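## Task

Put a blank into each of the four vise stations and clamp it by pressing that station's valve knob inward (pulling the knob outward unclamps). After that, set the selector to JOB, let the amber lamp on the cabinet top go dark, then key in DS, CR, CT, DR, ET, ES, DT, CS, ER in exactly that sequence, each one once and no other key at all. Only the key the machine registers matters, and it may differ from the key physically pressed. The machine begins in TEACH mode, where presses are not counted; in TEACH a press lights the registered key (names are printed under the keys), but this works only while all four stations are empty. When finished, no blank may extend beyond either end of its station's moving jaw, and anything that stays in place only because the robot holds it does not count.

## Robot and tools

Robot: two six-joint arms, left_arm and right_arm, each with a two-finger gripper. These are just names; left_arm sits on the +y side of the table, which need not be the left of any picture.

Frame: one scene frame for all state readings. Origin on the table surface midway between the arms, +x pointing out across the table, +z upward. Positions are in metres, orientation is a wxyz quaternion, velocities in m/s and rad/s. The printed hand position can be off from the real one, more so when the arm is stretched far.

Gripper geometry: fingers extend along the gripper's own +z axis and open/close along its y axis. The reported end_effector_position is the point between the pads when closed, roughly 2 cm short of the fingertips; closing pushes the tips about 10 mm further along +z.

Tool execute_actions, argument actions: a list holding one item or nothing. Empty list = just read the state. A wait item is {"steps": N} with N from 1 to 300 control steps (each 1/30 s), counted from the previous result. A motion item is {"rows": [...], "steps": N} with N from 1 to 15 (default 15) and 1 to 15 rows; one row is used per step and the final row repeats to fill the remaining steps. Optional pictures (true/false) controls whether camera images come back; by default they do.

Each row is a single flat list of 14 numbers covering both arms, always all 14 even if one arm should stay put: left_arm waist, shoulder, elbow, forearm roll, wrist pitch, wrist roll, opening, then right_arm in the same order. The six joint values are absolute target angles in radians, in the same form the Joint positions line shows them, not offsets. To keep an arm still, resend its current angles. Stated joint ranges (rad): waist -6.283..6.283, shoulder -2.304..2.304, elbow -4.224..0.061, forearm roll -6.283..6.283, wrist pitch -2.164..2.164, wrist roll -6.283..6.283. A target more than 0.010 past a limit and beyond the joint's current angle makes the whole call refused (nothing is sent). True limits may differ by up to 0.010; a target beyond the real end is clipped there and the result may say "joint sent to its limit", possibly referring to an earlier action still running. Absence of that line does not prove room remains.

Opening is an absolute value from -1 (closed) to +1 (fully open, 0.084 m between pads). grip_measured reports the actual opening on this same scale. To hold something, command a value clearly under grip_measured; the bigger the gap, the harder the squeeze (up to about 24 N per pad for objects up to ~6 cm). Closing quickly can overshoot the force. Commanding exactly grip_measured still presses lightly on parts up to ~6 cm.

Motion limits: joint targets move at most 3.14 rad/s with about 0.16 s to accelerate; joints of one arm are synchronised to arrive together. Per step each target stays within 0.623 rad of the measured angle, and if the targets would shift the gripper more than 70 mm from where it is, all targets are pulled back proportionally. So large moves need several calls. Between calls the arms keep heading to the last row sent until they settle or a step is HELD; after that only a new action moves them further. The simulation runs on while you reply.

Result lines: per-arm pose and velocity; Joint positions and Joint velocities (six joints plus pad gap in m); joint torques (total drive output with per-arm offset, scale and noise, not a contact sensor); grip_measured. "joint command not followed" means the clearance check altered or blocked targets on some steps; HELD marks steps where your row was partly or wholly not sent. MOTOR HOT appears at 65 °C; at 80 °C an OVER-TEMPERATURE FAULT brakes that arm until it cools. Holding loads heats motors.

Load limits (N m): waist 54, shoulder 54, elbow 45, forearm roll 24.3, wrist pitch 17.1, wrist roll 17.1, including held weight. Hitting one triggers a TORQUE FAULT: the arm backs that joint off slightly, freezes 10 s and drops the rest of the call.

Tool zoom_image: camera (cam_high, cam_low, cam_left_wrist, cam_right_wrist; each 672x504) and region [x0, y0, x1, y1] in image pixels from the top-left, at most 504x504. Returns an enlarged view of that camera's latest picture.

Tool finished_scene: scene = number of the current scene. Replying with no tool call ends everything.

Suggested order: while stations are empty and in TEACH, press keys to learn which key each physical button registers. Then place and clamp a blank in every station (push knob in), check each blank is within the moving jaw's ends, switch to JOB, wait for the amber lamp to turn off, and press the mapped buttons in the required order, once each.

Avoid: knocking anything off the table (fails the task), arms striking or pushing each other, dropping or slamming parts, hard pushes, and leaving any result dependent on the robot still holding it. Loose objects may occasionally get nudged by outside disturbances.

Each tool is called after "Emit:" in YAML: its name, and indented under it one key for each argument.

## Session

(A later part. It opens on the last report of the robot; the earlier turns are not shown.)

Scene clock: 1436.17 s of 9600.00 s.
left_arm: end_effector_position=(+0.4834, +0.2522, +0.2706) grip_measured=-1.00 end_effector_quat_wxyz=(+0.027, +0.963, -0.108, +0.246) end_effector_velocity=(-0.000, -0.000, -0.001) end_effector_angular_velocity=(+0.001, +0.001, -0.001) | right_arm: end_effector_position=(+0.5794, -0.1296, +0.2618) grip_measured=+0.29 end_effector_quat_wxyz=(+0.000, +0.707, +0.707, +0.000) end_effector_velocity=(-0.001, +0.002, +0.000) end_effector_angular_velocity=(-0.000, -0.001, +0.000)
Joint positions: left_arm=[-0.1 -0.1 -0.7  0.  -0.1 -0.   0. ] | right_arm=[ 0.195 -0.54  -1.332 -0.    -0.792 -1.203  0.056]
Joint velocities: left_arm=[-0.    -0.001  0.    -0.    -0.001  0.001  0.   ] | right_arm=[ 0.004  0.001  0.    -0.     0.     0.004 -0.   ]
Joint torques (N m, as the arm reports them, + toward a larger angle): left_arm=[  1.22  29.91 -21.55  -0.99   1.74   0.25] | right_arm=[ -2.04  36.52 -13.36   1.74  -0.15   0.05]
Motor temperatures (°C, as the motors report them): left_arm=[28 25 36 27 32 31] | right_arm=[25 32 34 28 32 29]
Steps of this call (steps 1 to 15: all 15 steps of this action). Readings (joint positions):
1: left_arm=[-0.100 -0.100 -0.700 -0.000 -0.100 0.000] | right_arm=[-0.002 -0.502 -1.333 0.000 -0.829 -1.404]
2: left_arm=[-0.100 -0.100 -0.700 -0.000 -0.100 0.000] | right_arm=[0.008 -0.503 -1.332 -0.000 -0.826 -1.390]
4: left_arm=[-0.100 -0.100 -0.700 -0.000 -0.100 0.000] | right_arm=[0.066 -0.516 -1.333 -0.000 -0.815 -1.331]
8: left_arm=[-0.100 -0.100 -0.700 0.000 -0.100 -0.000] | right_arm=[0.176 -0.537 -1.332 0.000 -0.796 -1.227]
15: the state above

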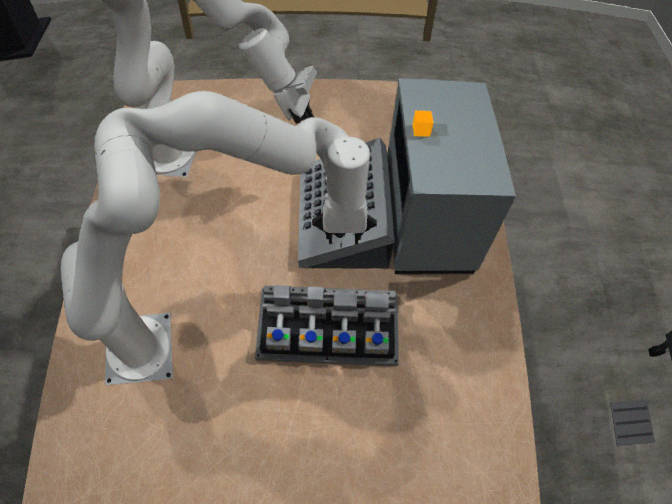

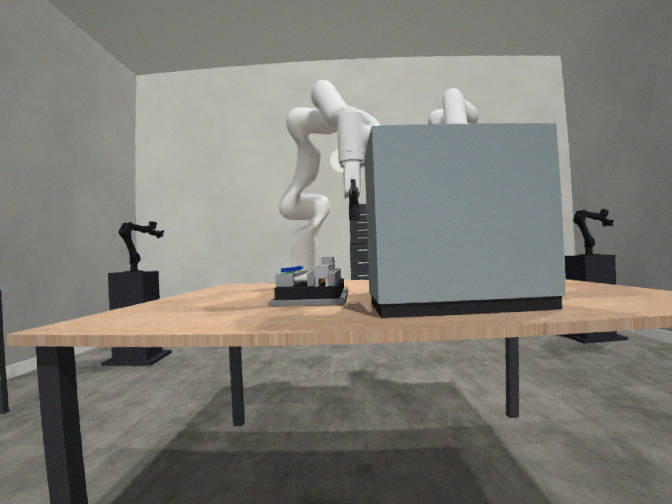

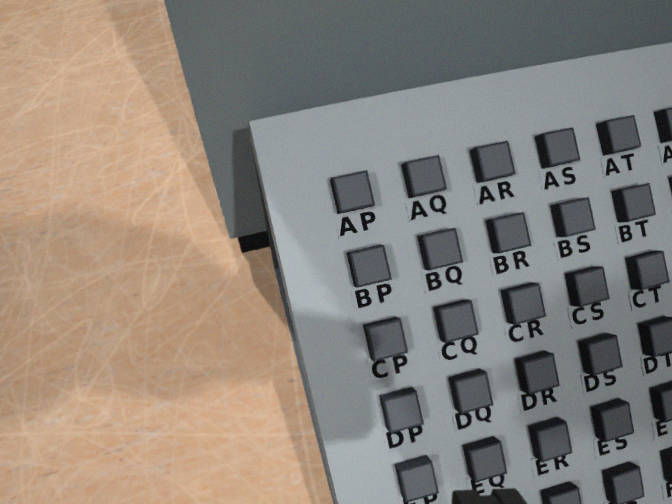

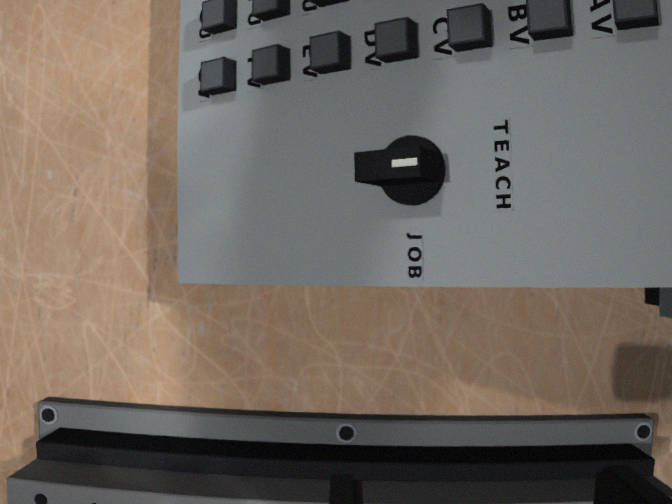

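Emit:
execute_actions:
  actions: []

Scene clock: 1452.93 s of 9600.00 s.
left_arm: end_effector_position=(+0.4834, +0.2522, +0.2706) grip_measured=-1.00 end_effector_quat_wxyz=(+0.027, +0.963, -0.108, +0.246) end_effector_velocity=(-0.000, -0.000, +0.000) end_effector_angular_velocity=(-0.000, +0.000, +0.000) | right_arm: end_effector_position=(+0.5790, -0.1288, +0.2616) grip_measured=+0.29 end_effector_quat_wxyz=(+0.000, +0.706, +0.708, -0.000) end_effector_velocity=(-0.000, +0.000, -0.000) end_effector_angular_velocity=(-0.001, +0.000, +0.002)
Joint positions: left_arm=[-0.1 -0.1 -0.7 -0.  -0.1 -0.   0. ] | right_arm=[ 0.197 -0.54  -1.332 -0.    -0.792 -1.203  0.056]
Joint velocities: left_arm=[-0.     0.001 -0.    -0.    -0.001 -0.001  0.   ] | right_arm=[ 0.001 -0.    -0.    -0.001 -0.    -0.     0.   ]
Joint torques (N m, as the arm reports them, + toward a larger angle): left_arm=[  1.01  29.95 -21.36  -1.02   1.73   0.26] | right_arm=[ -2.1   32.37 -14.57   2.09  -0.44   0.39]
Motor temperatures (°C, as the motors report them): left_arm=[28 25 36 27 32 31] | right_arm=[25 32 35 28 32 29]
Steps of this call (steps 1 to 15: the robot went on to your last target; steps 16 to 90: nothing new was sent; then 13.77 s passed at rest). Readings (joint positions):
1: left_arm=[-0.100 -0.100 -0.700 -0.000 -0.100 -0.000] | right_arm=[0.196 -0.540 -1.332 -0.000 -0.792 -1.203]
2: left_arm=[-0.100 -0.100 -0.700 -0.000 -0.100 0.000] | right_arm=[0.196 -0.540 -1.332 -0.000 -0.792 -1.203]
4: left_arm=[-0.100 -0.100 -0.700 -0.000 -0.100 -0.000] | right_arm=[0.196 -0.540 -1.332 -0.000 -0.792 -1.203]
8: left_arm=[-0.100 -0.100 -0.700 0.000 -0.100 0.000] | right_arm=[0.197 -0.540 -1.332 -0.000 -0.792 -1.203]
90: the state above
All arms were judged still, so your last target was given up. Only a new action makes them travel on or press farther. Fingers that are still opening or closing keep moving.

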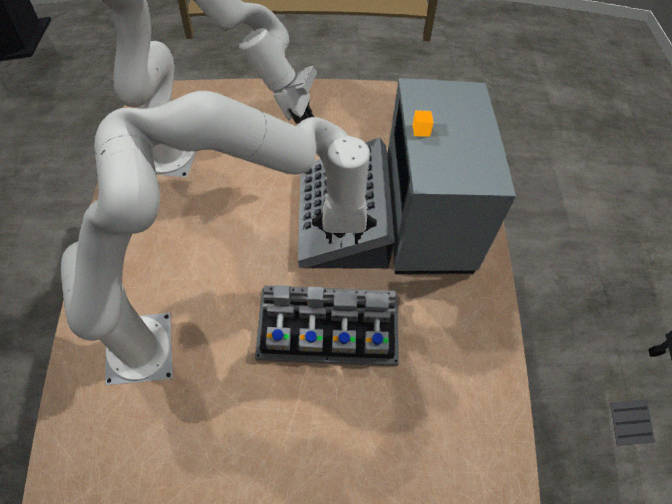

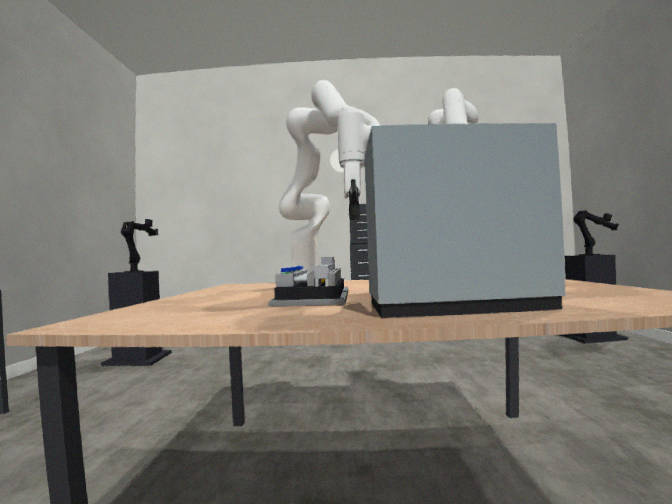

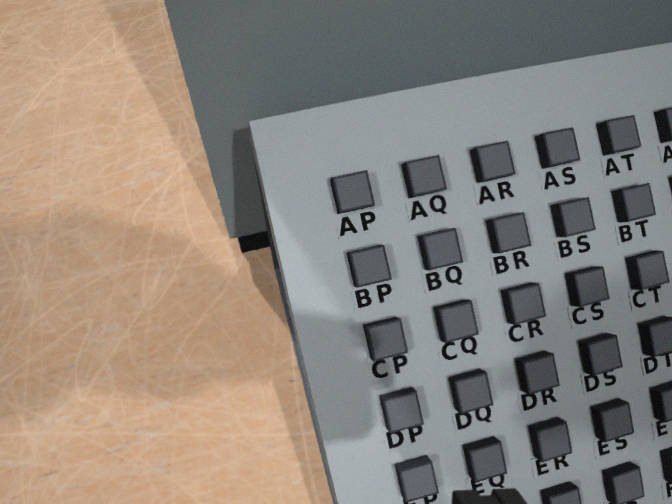

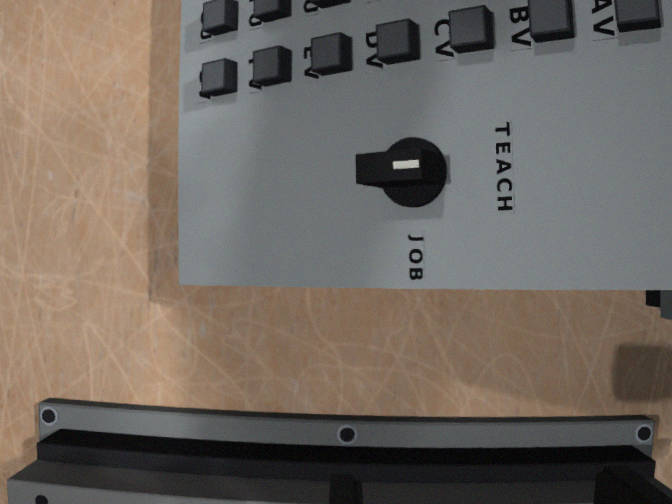

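Emit:
execute_actions:
  actions:
    - {"rows":[[-0.1,-0.1,-0.7,0,-0.1,0,-1,0.3,-0.49,-1.15,0,-0.4,-0.3,0],[-0.1,-0.1,-0.7,0,-0.1,0,-1,0.3,-0.49,-1.15,0,-0.4,-0.3,0],[-0.1,-0.1,-0.7,0,-0.1,0,-1,0.3,-0.49,-1.15,0,-0.4,-0.3,0],[-0.1,-0.1,-0.7,0,-0.1,0,-1,0.3,-0.49,-1.15,0,-0.4,-0.3,0],[-0.1,-0.1,-0.7,0,-0.1,0,-1,0.3,-0.49,-1.15,0,-0.4,-0.3,0],[-0.1,-0.1,-0.7,0,-0.1,0,-1,0.374,-0.494,-1.053,0,-0.109,0.52,0]],"steps":15}
  pictures: false

Emit:
execute_actions:
  actions:
    - {"steps":25}

Scene clock: 1496.33 s of 9600.00 s.
left_arm: end_effector_position=(+0.4834, +0.2522, +0.2706) grip_measured=-1.00 end_effector_quat_wxyz=(+0.027, +0.963, -0.108, +0.246) end_effector_velocity=(+0.001, -0.000, +0.001) end_effector_angular_velocity=(-0.000, -0.003, -0.000) | right_arm: end_effector_position=(+0.5636, -0.0227, +0.2076) grip_measured=-0.01 end_effector_quat_wxyz=(-0.047, +0.935, +0.289, +0.199) end_effector_velocity=(-0.016, +0.089, -0.019) end_effector_angular_velocity=(+1.275, +0.298, -2.725)
Joint positions: left_arm=[-0.1 -0.1 -0.7 -0.  -0.1  0.   0. ] | right_arm=[ 0.361 -0.496 -1.073 -0.    -0.165 -0.067  0.044]
Joint velocities: left_arm=[-0.     0.001 -0.001  0.     0.001  0.     0.   ] | right_arm=[ 0.132  0.026  0.198  0.001  0.563  3.118 -0.   ]
Joint torques (N m, as the arm reports them, + toward a larger angle): left_arm=[  0.87  30.19 -21.32  -0.69   1.7    0.24] | right_arm=[ -6.88  33.3  -14.82   2.23   0.54   0.55]
Motor temperatures (°C, as the motors report them): left_arm=[28 25 36 27 32 31] | right_arm=[25 32 35 28 32 29]
Steps of this call (steps 1 to 90: nothing new was sent; then 39.90 s passed at rest; steps 91 to 105: all 15 steps of this action). Readings (joint positions):
91: left_arm=[-0.100 -0.100 -0.700 0.000 -0.100 -0.000] | right_arm=[0.197 -0.540 -1.332 -0.000 -0.791 -1.202]
92: left_arm=[-0.100 -0.100 -0.700 0.000 -0.100 -0.000] | right_arm=[0.198 -0.539 -1.329 -0.000 -0.784 -1.191]
94: left_arm=[-0.100 -0.100 -0.700 0.000 -0.100 0.000] | right_arm=[0.210 -0.533 -1.308 -0.000 -0.737 -1.116]
98: left_arm=[-0.100 -0.100 -0.700 0.000 -0.100 -0.000] | right_arm=[0.271 -0.509 -1.205 0.000 -0.508 -0.773]
105: the state above

Scene clock: 1497.17 s of 9600.00 s.
left_arm: end_effector_position=(+0.4834, +0.2522, +0.2706) grip_measured=-1.00 end_effector_quat_wxyz=(+0.027, +0.963, -0.108, +0.246) end_effector_velocity=(-0.000, +0.000, -0.001) end_effector_angular_velocity=(+0.001, +0.002, -0.001) | right_arm: end_effector_position=(+0.5615, -0.0139, +0.2056) grip_measured=-0.01 end_effector_quat_wxyz=(-0.113, +0.975, +0.013, +0.192) end_effector_velocity=(-0.000, +0.000, -0.000) end_effector_angular_velocity=(-0.001, +0.000, +0.001)
Joint positions: left_arm=[-0.1 -0.1 -0.7  0.  -0.1 -0.   0. ] | right_arm=[ 0.374 -0.494 -1.053  0.    -0.109  0.52   0.044]
Joint velocities: left_arm=[ 0.    -0.002 -0.001 -0.001 -0.001  0.001  0.   ] | right_arm=[ 0.    -0.     0.    -0.002  0.     0.001 -0.   ]
Joint torques (N m, as the arm reports them, + toward a larger angle): left_arm=[  0.57  30.98 -21.3   -0.87   1.72   0.3 ] | right_arm=[ -0.93  31.62 -14.09   1.36   0.95   0.2 ]
Motor temperatures (°C, as the motors report them): left_arm=[28 25 36 27 32 31] | right_arm=[25 32 35 28 32 29]
Steps of this call (steps 1 to 25: the robot went on to your last target). Readings (joint positions):
1: left_arm=[-0.100 -0.100 -0.700 -0.000 -0.100 0.000] | right_arm=[0.364 -0.496 -1.067 -0.000 -0.148 0.038]
2: left_arm=[-0.100 -0.100 -0.700 -0.000 -0.100 -0.000] | right_arm=[0.367 -0.495 -1.063 -0.000 -0.137 0.142]
4: left_arm=[-0.100 -0.100 -0.700 0.000 -0.100 0.000] | right_arm=[0.371 -0.494 -1.058 0.000 -0.121 0.331]
8: left_arm=[-0.100 -0.100 -0.700 0.000 -0.100 0.000] | right_arm=[0.373 -0.494 -1.054 0.000 -0.110 0.506]
25: the state above

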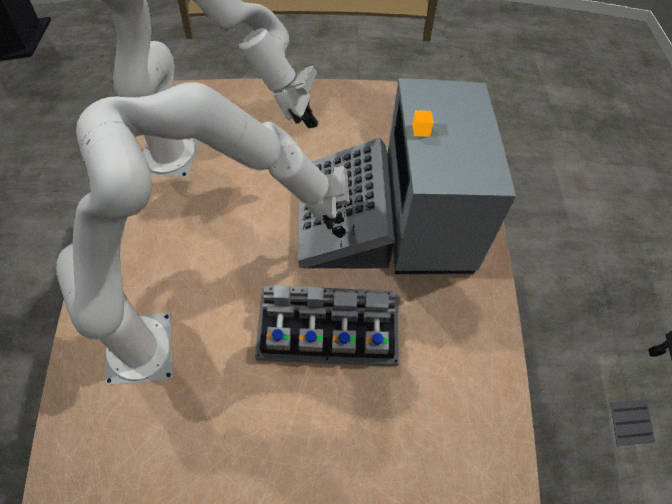

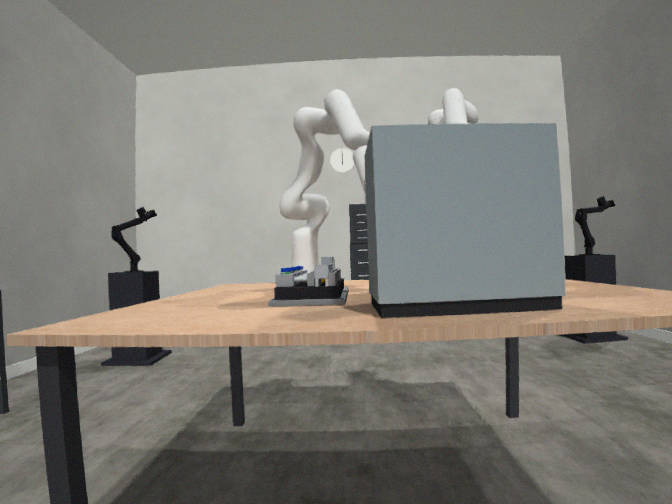

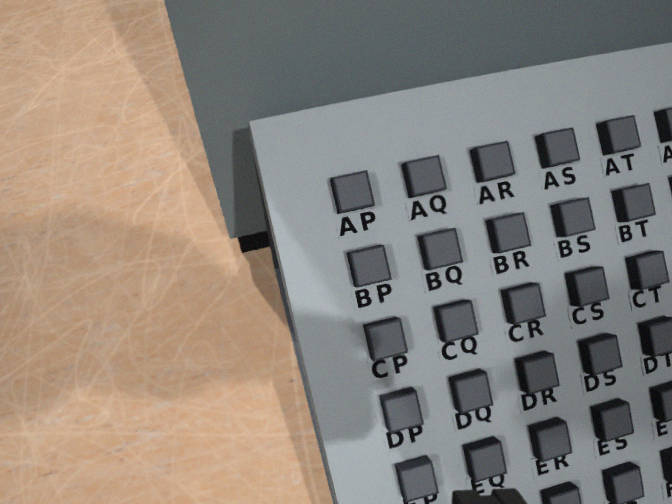

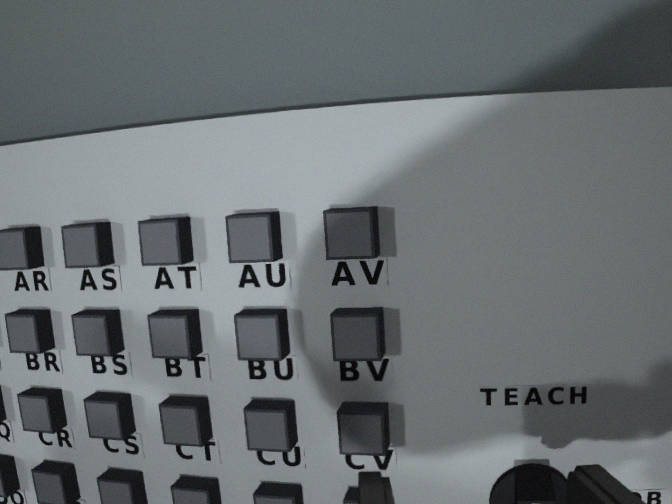

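Emit:
execute_actions:
  actions:
    - {"rows":[[-0.1,-0.1,-0.7,0,-0.1,0,-1,0.358,-0.537,-1.048,0,-0.061,0.52,0.2]],"steps":15}

Scene clock: 1504.43 s of 9600.00 s.
left_arm: end_effector_position=(+0.4834, +0.2522, +0.2706) grip_measured=-1.00 end_effector_quat_wxyz=(+0.027, +0.963, -0.108, +0.246) end_effector_velocity=(-0.000, +0.000, -0.001) end_effector_angular_velocity=(+0.001, +0.002, -0.000) | right_arm: end_effector_position=(+0.5674, -0.0223, +0.1810) grip_measured=+0.19 end_effector_quat_wxyz=(-0.112, +0.975, +0.005, +0.193) end_effector_velocity=(-0.000, -0.001, -0.002) end_effector_angular_velocity=(-0.002, +0.002, -0.001)
Joint positions: left_arm=[-0.1 -0.1 -0.7  0.  -0.1  0.   0. ] | right_arm=[ 0.358 -0.537 -1.048  0.    -0.061  0.52   0.052]
Joint velocities: left_arm=[ 0.    -0.001  0.    -0.    -0.001  0.001  0.   ] | right_arm=[-0.001 -0.002  0.001 -0.001 -0.    -0.     0.   ]
Joint torques (N m, as the arm reports them, + toward a larger angle): left_arm=[  0.76  30.77 -21.81  -0.9    1.71   0.26] | right_arm=[  0.63  31.66 -13.05   2.33   0.81   0.53]
Motor temperatures (°C, as the motors report them): left_arm=[28 25 36 27 32 31] | right_arm=[25 32 35 28 32 29]
Steps of this call (steps 1 to 15: the robot went on to your last target; steps 16 to 90: nothing new was sent; then 3.77 s passed at rest; steps 91 to 105: all 15 steps of this action). Readings (joint positions):
91: left_arm=[-0.100 -0.100 -0.700 0.000 -0.100 0.000] | right_arm=[0.374 -0.495 -1.053 0.000 -0.108 0.520]
92: left_arm=[-0.100 -0.100 -0.700 -0.000 -0.100 -0.000] | right_arm=[0.371 -0.501 -1.053 0.000 -0.097 0.520]
94: left_arm=[-0.100 -0.100 -0.700 -0.000 -0.100 0.000] | right_arm=[0.362 -0.527 -1.049 0.000 -0.072 0.520]
98: left_arm=[-0.100 -0.100 -0.700 0.000 -0.100 -0.000] | right_arm=[0.358 -0.537 -1.047 -0.000 -0.062 0.520]
105: the state above

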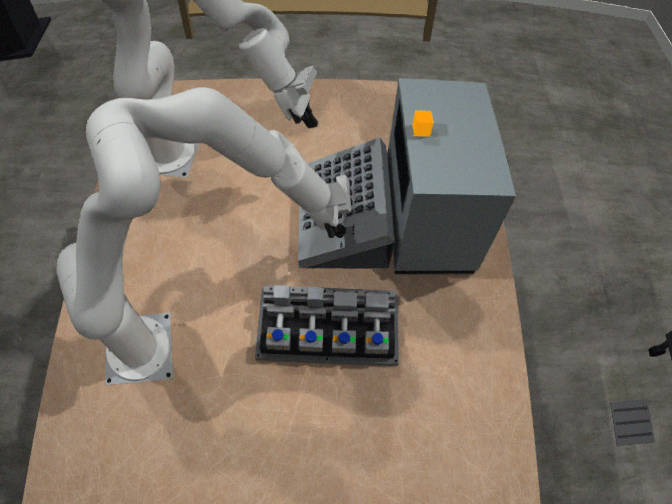

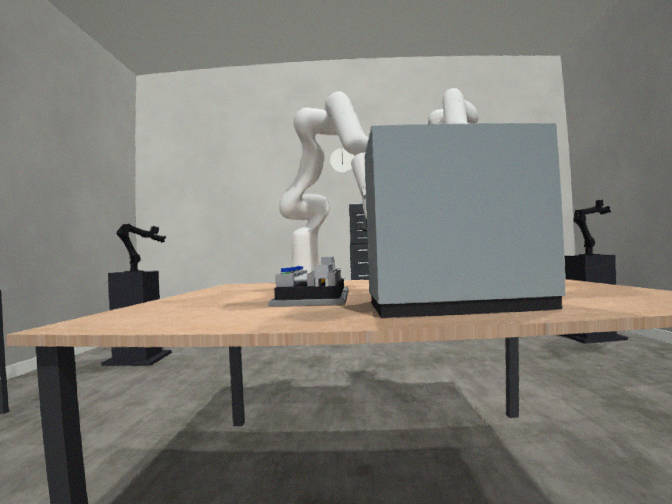

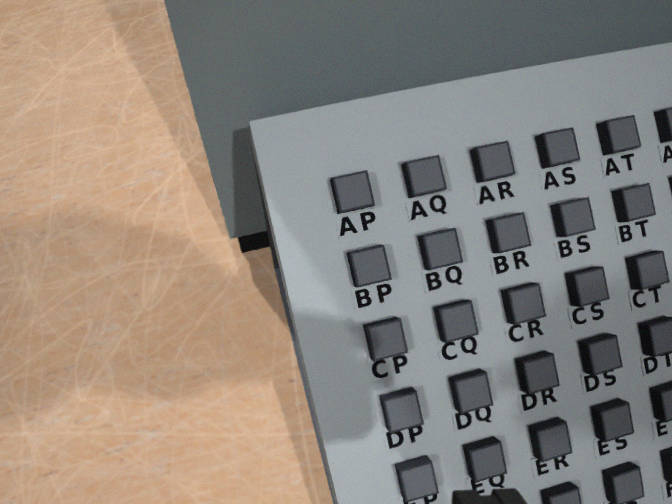

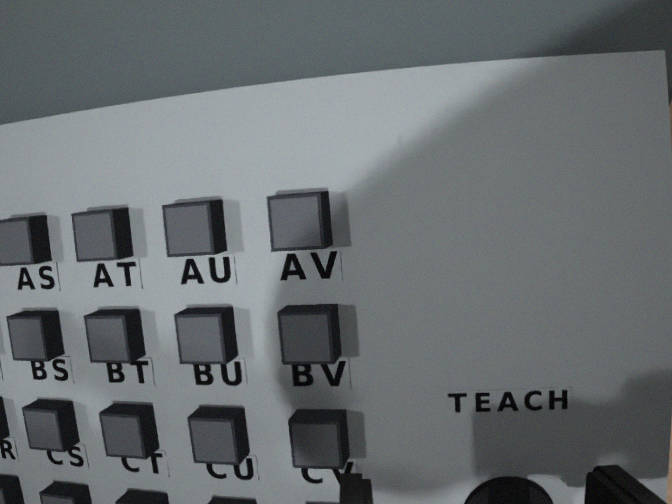

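Emit:
execute_actions:
  actions:
    - {"rows":[[-0.1,-0.1,-0.7,0,-0.1,0,-1,0.351,-0.558,-1.036,0,-0.03,0.52,0.05]],"steps":15}

Scene clock: 1509.97 s of 9600.00 s.
left_arm: end_effector_position=(+0.4834, +0.2522, +0.2706) grip_measured=-1.00 end_effector_quat_wxyz=(+0.027, +0.963, -0.108, +0.246) end_effector_velocity=(-0.000, +0.000, -0.001) end_effector_angular_velocity=(+0.001, +0.002, -0.001) | right_arm: end_effector_position=(+0.5667, -0.0280, +0.1654) grip_measured=+0.04 end_effector_quat_wxyz=(-0.111, +0.975, +0.002, +0.193) end_effector_velocity=(-0.000, -0.001, -0.001) end_effector_angular_velocity=(-0.001, +0.001, -0.000)
Joint positions: left_arm=[-0.1 -0.1 -0.7 -0.  -0.1  0.   0. ] | right_arm=[ 0.351 -0.558 -1.036  0.    -0.03   0.52   0.046]
Joint velocities: left_arm=[ 0.    -0.001  0.     0.    -0.001  0.001  0.   ] | right_arm=[-0.001 -0.     0.001 -0.    -0.    -0.     0.   ]
Joint torques (N m, as the arm reports them, + toward a larger angle): left_arm=[  0.2   30.46 -21.48  -1.     1.73   0.31] | right_arm=[  1.57  32.48 -10.5    2.15   0.56   0.36]
Motor temperatures (°C, as the motors report them): left_arm=[28 25 36 27 32 31] | right_arm=[25 32 35 28 32 29]
Steps of this call (steps 1 to 15: the robot went on to your last target; steps 16 to 90: nothing new was sent; then 2.03 s passed at rest; steps 91 to 105: all 15 steps of this action). Readings (joint positions):
91: left_arm=[-0.100 -0.100 -0.700 0.000 -0.100 0.000] | right_arm=[0.358 -0.537 -1.048 0.000 -0.060 0.520]
92: left_arm=[-0.100 -0.100 -0.700 -0.000 -0.100 -0.000] | right_arm=[0.356 -0.541 -1.046 0.000 -0.051 0.520]
94: left_arm=[-0.100 -0.100 -0.700 0.000 -0.100 -0.000] | right_arm=[0.352 -0.554 -1.038 -0.000 -0.037 0.520]
98: left_arm=[-0.100 -0.100 -0.700 -0.000 -0.100 0.000] | right_arm=[0.351 -0.558 -1.036 -0.000 -0.030 0.520]
105: the state above

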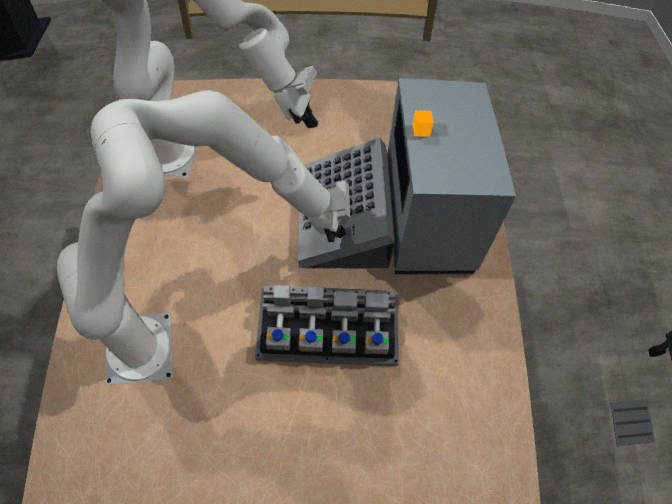

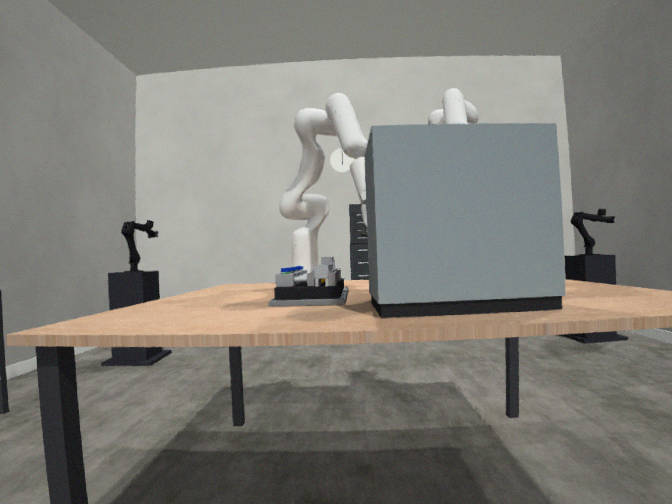

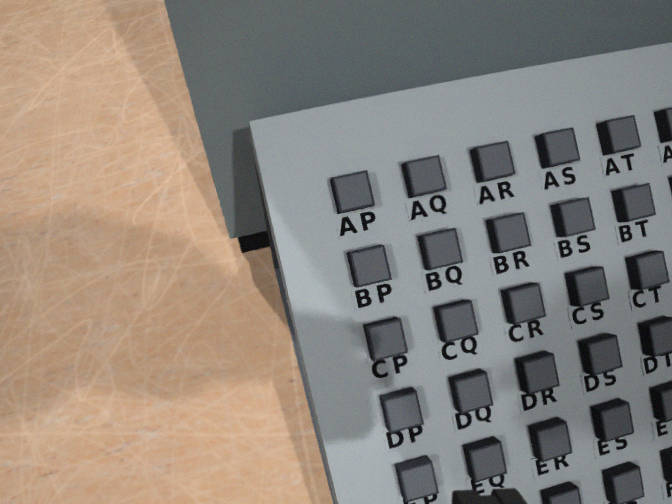

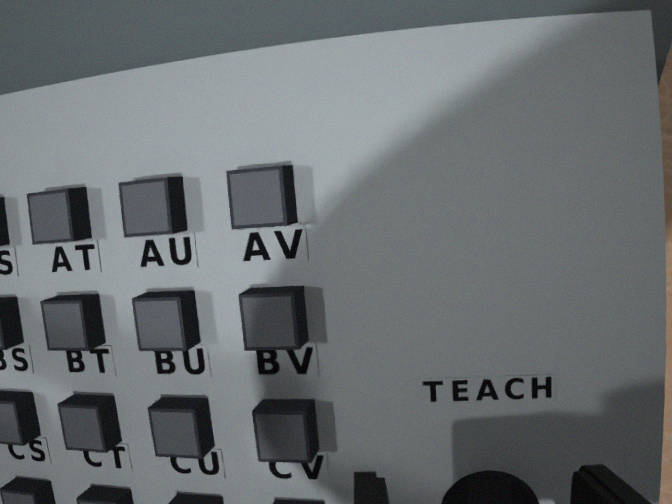

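Emit:
zoom_image:
  camera: "cam_high"
  region: [290,170,410,260]

Region (290, 170, 410, 260) of cam_high's 672x504 image, scaled by 4.200, with more detail than that image has; it fills the top 378 rows of this view, and the rest is white.

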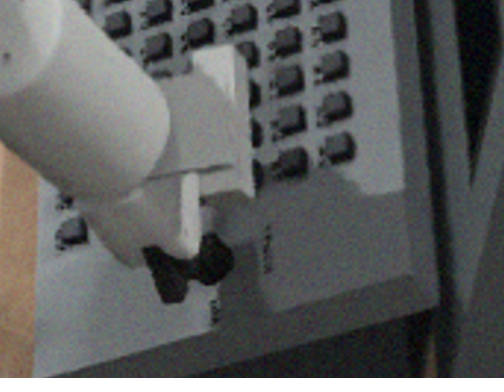

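Emit:
execute_actions:
  actions:
    - {"rows":[[-0.1,-0.1,-0.7,0,-0.1,0,-1,0.351,-0.558,-1.036,0,-0.03,0.52,-0.4],[-0.1,-0.1,-0.7,0,-0.1,0,-1,0.351,-0.558,-1.036,0,-0.03,0.52,-0.4],[-0.1,-0.1,-0.7,0,-0.1,0,-1,0.351,-0.558,-1.036,0,-0.03,0.52,-0.4],[-0.1,-0.1,-0.7,0,-0.1,0,-1,0.351,-0.558,-1.036,0,-0.03,0.52,-0.4],[-0.1,-0.1,-0.7,0,-0.1,0,-1,0.351,-0.558,-1.036,0,-0.03,0.52,-0.75]],"steps":15}

Emit:
execute_actions:
  actions:
    - {"steps":10}

Emit:
zoom_image:
  camera: "cam_high"
  region: [290,170,410,260]

Scene clock: 1520.93 s of 9600.00 s.
left_arm: end_effector_position=(+0.4834, +0.2522, +0.2706) grip_measured=-1.00 end_effector_quat_wxyz=(+0.027, +0.963, -0.108, +0.246) end_effector_velocity=(-0.000, +0.000, -0.001) end_effector_angular_velocity=(+0.001, +0.001, -0.001) | right_arm: end_effector_position=(+0.5666, -0.0280, +0.1652) grip_measured=-0.77 end_effector_quat_wxyz=(-0.111, +0.975, +0.002, +0.193) end_effector_velocity=(+0.000, -0.000, +0.000) end_effector_angular_velocity=(+0.001, -0.001, -0.001)
Joint positions: left_arm=[-0.1 -0.1 -0.7 -0.  -0.1  0.   0. ] | right_arm=[ 0.351 -0.558 -1.036 -0.    -0.03   0.52   0.01 ]
Joint velocities: left_arm=[ 0.    -0.     0.001 -0.    -0.001  0.001  0.   ] | right_arm=[-0.001  0.    -0.     0.     0.    -0.    -0.   ]
Joint torques (N m, as the arm reports them, + toward a larger angle): left_arm=[  0.76  30.13 -21.42  -1.08   1.69   0.29] | right_arm=[  2.36  35.51 -13.24   2.19   0.65   0.47]
Motor temperatures (°C, as the motors report them): left_arm=[28 25 36 27 32 31] | right_arm=[25 32 34 28 32 29]
Steps of this call (steps 1 to 15: the robot went on to your last target; steps 16 to 90: nothing new was sent; then 7.47 s passed at rest; steps 91 to 105: all 15 steps of this action). Readings (joint positions):
91: left_arm=[-0.100 -0.100 -0.700 -0.000 -0.100 0.000] | right_arm=[0.351 -0.558 -1.036 0.000 -0.030 0.520]
92: left_arm=[-0.100 -0.100 -0.700 -0.000 -0.100 0.000] | right_arm=[0.351 -0.558 -1.036 -0.000 -0.030 0.520]
94: left_arm=[-0.100 -0.100 -0.700 0.000 -0.100 -0.000] | right_arm=[0.351 -0.558 -1.036 -0.000 -0.030 0.520]
98: left_arm=[-0.100 -0.100 -0.700 0.000 -0.100 0.000] | right_arm=[0.351 -0.558 -1.036 -0.000 -0.030 0.520]
105: the state above

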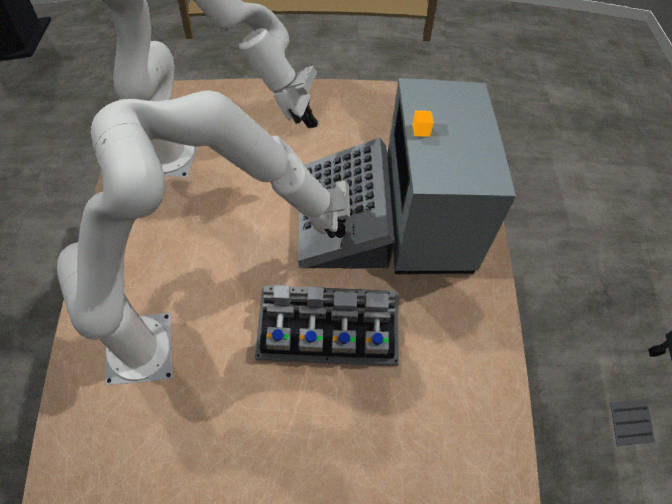

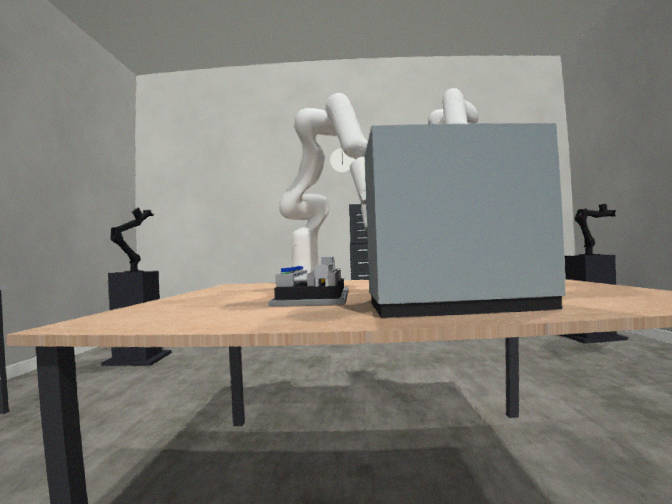

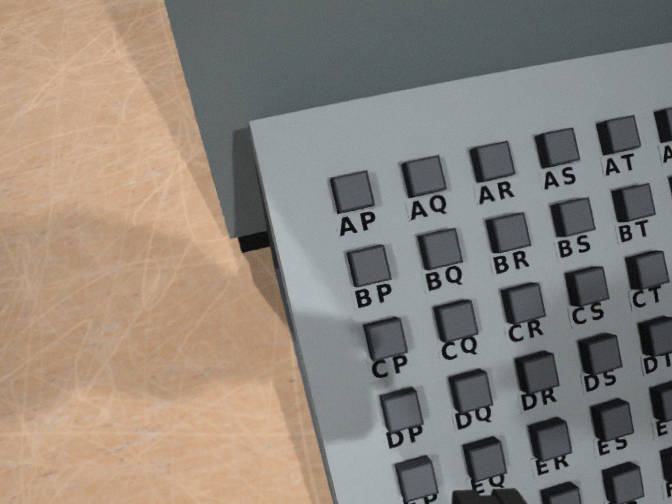

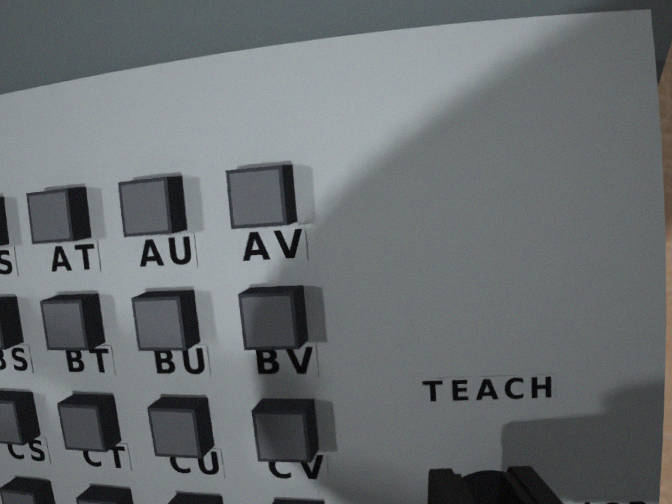

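Scene clock: 1521.27 s of 9600.00 s.
left_arm: end_effector_position=(+0.4834, +0.2522, +0.2706) grip_measured=-1.00 end_effector_quat_wxyz=(+0.027, +0.963, -0.108, +0.246) end_effector_velocity=(+0.000, -0.000, +0.001) end_effector_angular_velocity=(-0.000, -0.001, +0.000) | right_arm: end_effector_position=(+0.5666, -0.0280, +0.1652) grip_measured=-0.77 end_effector_quat_wxyz=(-0.111, +0.975, +0.002, +0.193) end_effector_velocity=(-0.000, +0.000, -0.000) end_effector_angular_velocity=(+0.000, +0.000, -0.000)
Joint positions: left_arm=[-0.1 -0.1 -0.7 -0.  -0.1  0.   0. ] | right_arm=[ 0.351 -0.558 -1.036  0.    -0.03   0.52   0.01 ]
Joint velocities: left_arm=[ 0.     0.001 -0.    -0.    -0.001  0.     0.   ] | right_arm=[ 0.    -0.    -0.     0.001  0.     0.    -0.   ]
Joint torques (N m, as the arm reports them, + toward a larger angle): left_arm=[  0.99  31.59 -21.62  -0.83   1.71   0.25] | right_arm=[ -1.76  33.88 -11.7    1.9    0.7    0.23]
Motor temperatures (°C, as the motors report them): left_arm=[28 25 36 27 32 31] | right_arm=[25 32 34 28 32 29]
Steps of this call (steps 1 to 10: the robot went on to your last target). Readings (joint positions):
1: left_arm=[-0.100 -0.100 -0.700 0.000 -0.100 0.000] | right_arm=[0.351 -0.558 -1.036 -0.000 -0.030 0.520]
2: left_arm=[-0.100 -0.100 -0.700 0.000 -0.100 0.000] | right_arm=[0.351 -0.558 -1.036 -0.000 -0.030 0.520]
4: left_arm=[-0.100 -0.100 -0.700 0.000 -0.100 -0.000] | right_arm=[0.351 -0.558 -1.036 0.000 -0.030 0.520]
8: left_arm=[-0.100 -0.100 -0.700 -0.000 -0.100 -0.000] | right_arm=[0.351 -0.558 -1.036 0.000 -0.030 0.520]
10: the state above

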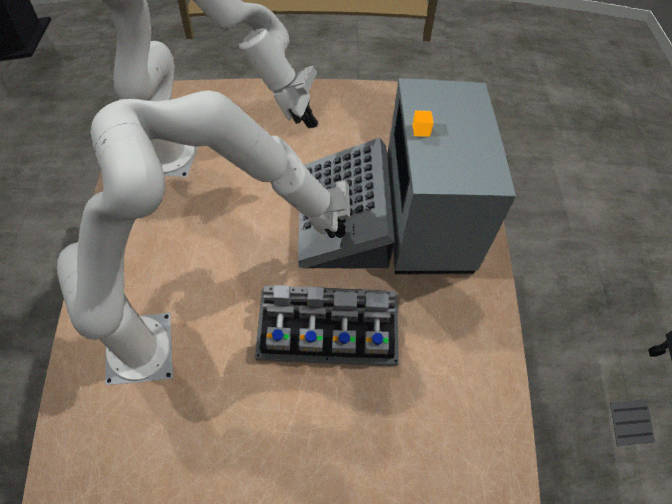

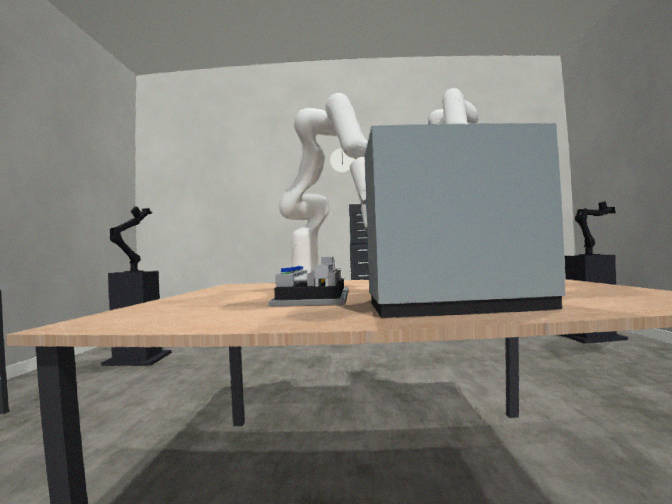

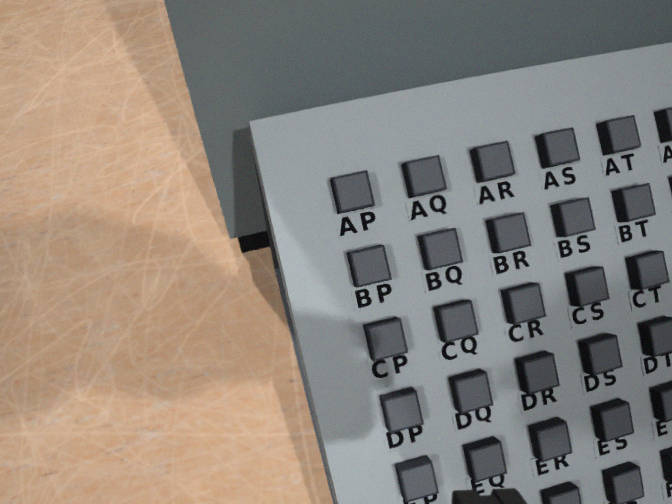

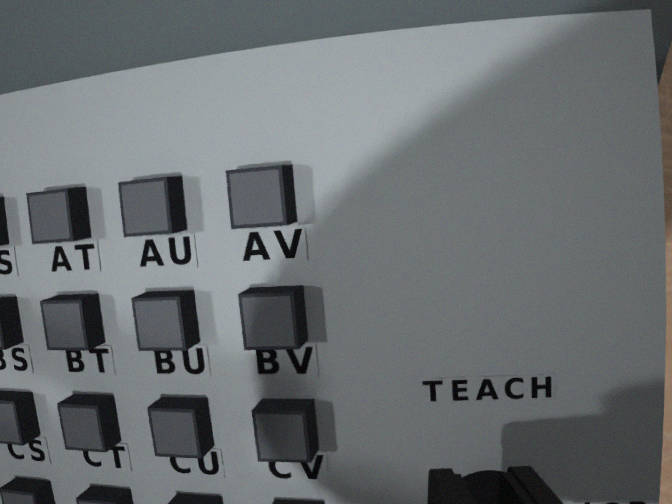

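Region (290, 170, 410, 260) of cam_high's 672x504 image, scaled by 4.200, with more detail than that image has; it fills the top 378 rows of this view, and the rest is white.

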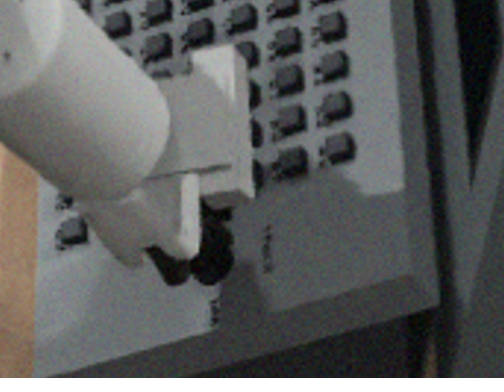

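Emit:
execute_actions:
  actions:
    - {"rows":[[-0.1,-0.1,-0.7,0,-0.1,0,-1,0.351,-0.558,-1.036,0,-0.03,0.52,-0.15],[-0.1,-0.1,-0.7,0,-0.1,0,-1,0.351,-0.558,-1.036,0,-0.03,0.52,-0.15],[-0.1,-0.1,-0.7,0,-0.1,0,-1,0.351,-0.558,-1.036,0,-0.03,0.52,-0.15],[-0.1,-0.1,-0.7,0,-0.1,0,-1,0.351,-0.558,-1.036,0,-0.03,0.52,-0.15],[-0.1,-0.1,-0.7,0,-0.1,0,-1,0.351,-0.558,-1.036,0,-0.03,0.52,-0.15],[-0.1,-0.1,-0.7,0,-0.1,0,-1,0.350,-0.575,-1.030,0,-0.008,0.52,-0.15],[-0.1,-0.1,-0.7,0,-0.1,0,-1,0.350,-0.575,-1.030,0,-0.008,0.52,-0.15],[-0.1,-0.1,-0.7,0,-0.1,0,-1,0.350,-0.575,-1.030,0,-0.008,0.52,-0.15],[-0.1,-0.1,-0.7,0,-0.1,0,-1,0.350,-0.575,-1.030,0,-0.008,0.52,-0.15],[-0.1,-0.1,-0.7,0,-0.1,0,-1,0.350,-0.575,-1.030,0,-0.008,0.52,-0.15],[-0.1,-0.1,-0.7,0,-0.1,0,-1,0.350,-0.575,-1.030,0,-0.008,0.52,-0.15],[-0.1,-0.1,-0.7,0,-0.1,0,-1,0.350,-0.575,-1.030,0,-0.008,0.52,-0.6]],"steps":15}
  pictures: false

Emit:
execute_actions:
  actions:
    - {"rows":[[-0.1,-0.1,-0.7,0,-0.1,0,-1,0.350,-0.575,-1.030,0,-0.008,0.52,-0.8]],"steps":15}

Scene clock: 1533.93 s of 9600.00 s.
left_arm: end_effector_position=(+0.4834, +0.2522, +0.2706) grip_measured=-1.00 end_effector_quat_wxyz=(+0.027, +0.963, -0.108, +0.246) end_effector_velocity=(+0.000, +0.000, -0.000) end_effector_angular_velocity=(+0.001, -0.001, -0.002) | right_arm: end_effector_position=(+0.5654, -0.0295, +0.1542) grip_measured=-0.60 end_effector_quat_wxyz=(-0.110, +0.975, +0.001, +0.192) end_effector_velocity=(+0.001, +0.001, +0.002) end_effector_angular_velocity=(+0.003, -0.004, +0.000)
Joint positions: left_arm=[-0.1 -0.1 -0.7 -0.  -0.1 -0.   0. ] | right_arm=[ 0.35  -0.575 -1.03   0.    -0.008  0.52   0.018]
Joint velocities: left_arm=[ 0.    -0.     0.     0.001  0.001  0.001  0.   ] | right_arm=[ 0.001  0.002 -0.001  0.001  0.002 -0.    -0.026]
Joint torques (N m, as the arm reports them, + toward a larger angle): left_arm=[  1.24  30.08 -21.48  -0.9    1.7    0.3 ] | right_arm=[ -0.43  33.67 -11.56   1.81   0.56   0.16]
Motor temperatures (°C, as the motors report them): left_arm=[28 25 36 27 32 31] | right_arm=[25 32 34 28 32 29]
Steps of this call (steps 1 to 15: the robot went on to your last target; steps 16 to 90: nothing new was sent; then 9.17 s passed at rest; steps 91 to 105: all 15 steps of this action). Readings (joint positions):
91: left_arm=[-0.100 -0.100 -0.700 0.000 -0.100 0.000] | right_arm=[0.351 -0.558 -1.036 -0.000 -0.030 0.520]
92: left_arm=[-0.100 -0.100 -0.700 0.000 -0.100 -0.000] | right_arm=[0.351 -0.558 -1.036 -0.000 -0.030 0.520]
94: left_arm=[-0.100 -0.100 -0.700 -0.000 -0.100 0.000] | right_arm=[0.351 -0.558 -1.036 0.000 -0.030 0.520]
98: left_arm=[-0.100 -0.100 -0.700 -0.000 -0.100 -0.000] | right_arm=[0.350 -0.568 -1.033 0.000 -0.016 0.520]
105: the state above

Scene clock: 1534.43 s of 9600.00 s.
left_arm: end_effector_position=(+0.4834, +0.2522, +0.2706) grip_measured=-1.00 end_effector_quat_wxyz=(+0.027, +0.963, -0.108, +0.246) end_effector_velocity=(+0.000, -0.000, +0.001) end_effector_angular_velocity=(-0.000, -0.001, -0.000) | right_arm: end_effector_position=(+0.5653, -0.0301, +0.1538) grip_measured=-0.72 end_effector_quat_wxyz=(-0.110, +0.975, +0.001, +0.192) end_effector_velocity=(+0.000, +0.001, +0.000) end_effector_angular_velocity=(+0.001, -0.001, +0.001)
Joint positions: left_arm=[-0.1 -0.1 -0.7  0.  -0.1 -0.   0. ] | right_arm=[ 0.349 -0.575 -1.03  -0.    -0.009  0.52   0.012]
Joint velocities: left_arm=[ 0.     0.001 -0.001 -0.    -0.001  0.001  0.   ] | right_arm=[ 0.001  0.    -0.    -0.001  0.001  0.001  0.   ]
Joint torques (N m, as the arm reports them, + toward a larger angle): left_arm=[  0.67  30.91 -21.22  -0.74   1.76   0.27] | right_arm=[ 17.82  32.44 -14.23   1.45   2.76   0.9 ]
Motor temperatures (°C, as the motors report them): left_arm=[28 25 36 27 32 31] | right_arm=[25 32 34 28 32 29]
Steps of this call (steps 1 to 15: all 15 steps of this action). Readings (joint positions):
1: left_arm=[-0.100 -0.100 -0.700 -0.000 -0.100 0.000] | right_arm=[0.350 -0.575 -1.030 -0.000 -0.009 0.520]
2: left_arm=[-0.100 -0.100 -0.700 0.000 -0.100 -0.000] | right_arm=[0.349 -0.575 -1.029 -0.000 -0.009 0.520]
4: left_arm=[-0.100 -0.100 -0.700 -0.000 -0.100 0.000] | right_arm=[0.348 -0.575 -1.030 -0.000 -0.009 0.519]
8: left_arm=[-0.100 -0.100 -0.700 0.000 -0.100 0.000] | right_arm=[0.349 -0.575 -1.030 -0.000 -0.009 0.520]
15: the state above

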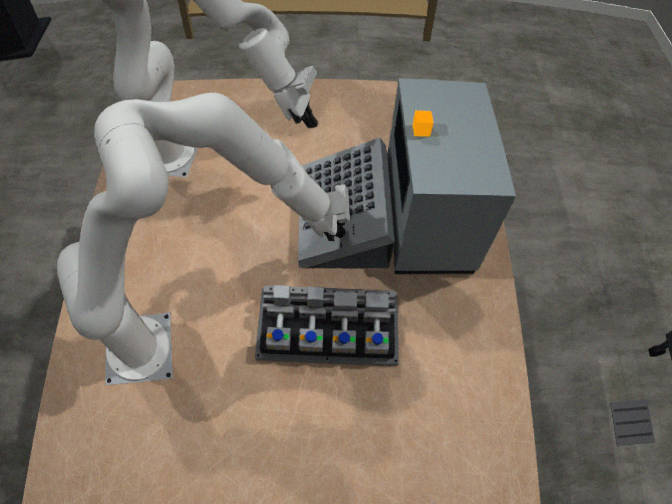

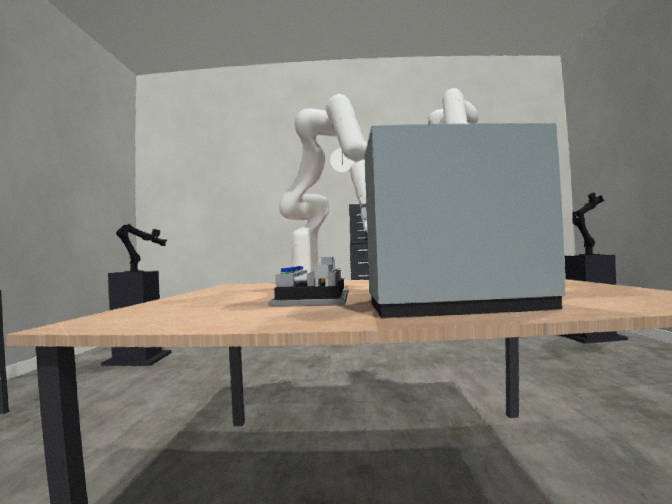

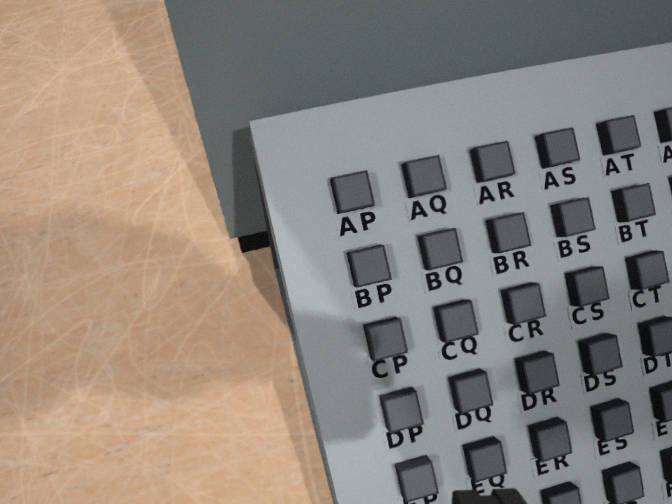

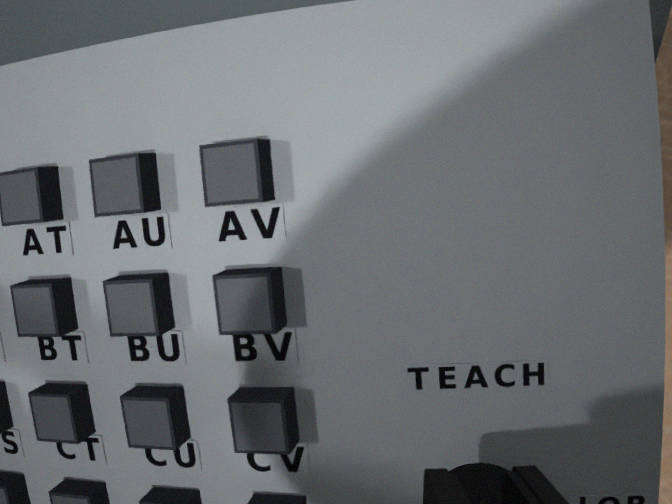

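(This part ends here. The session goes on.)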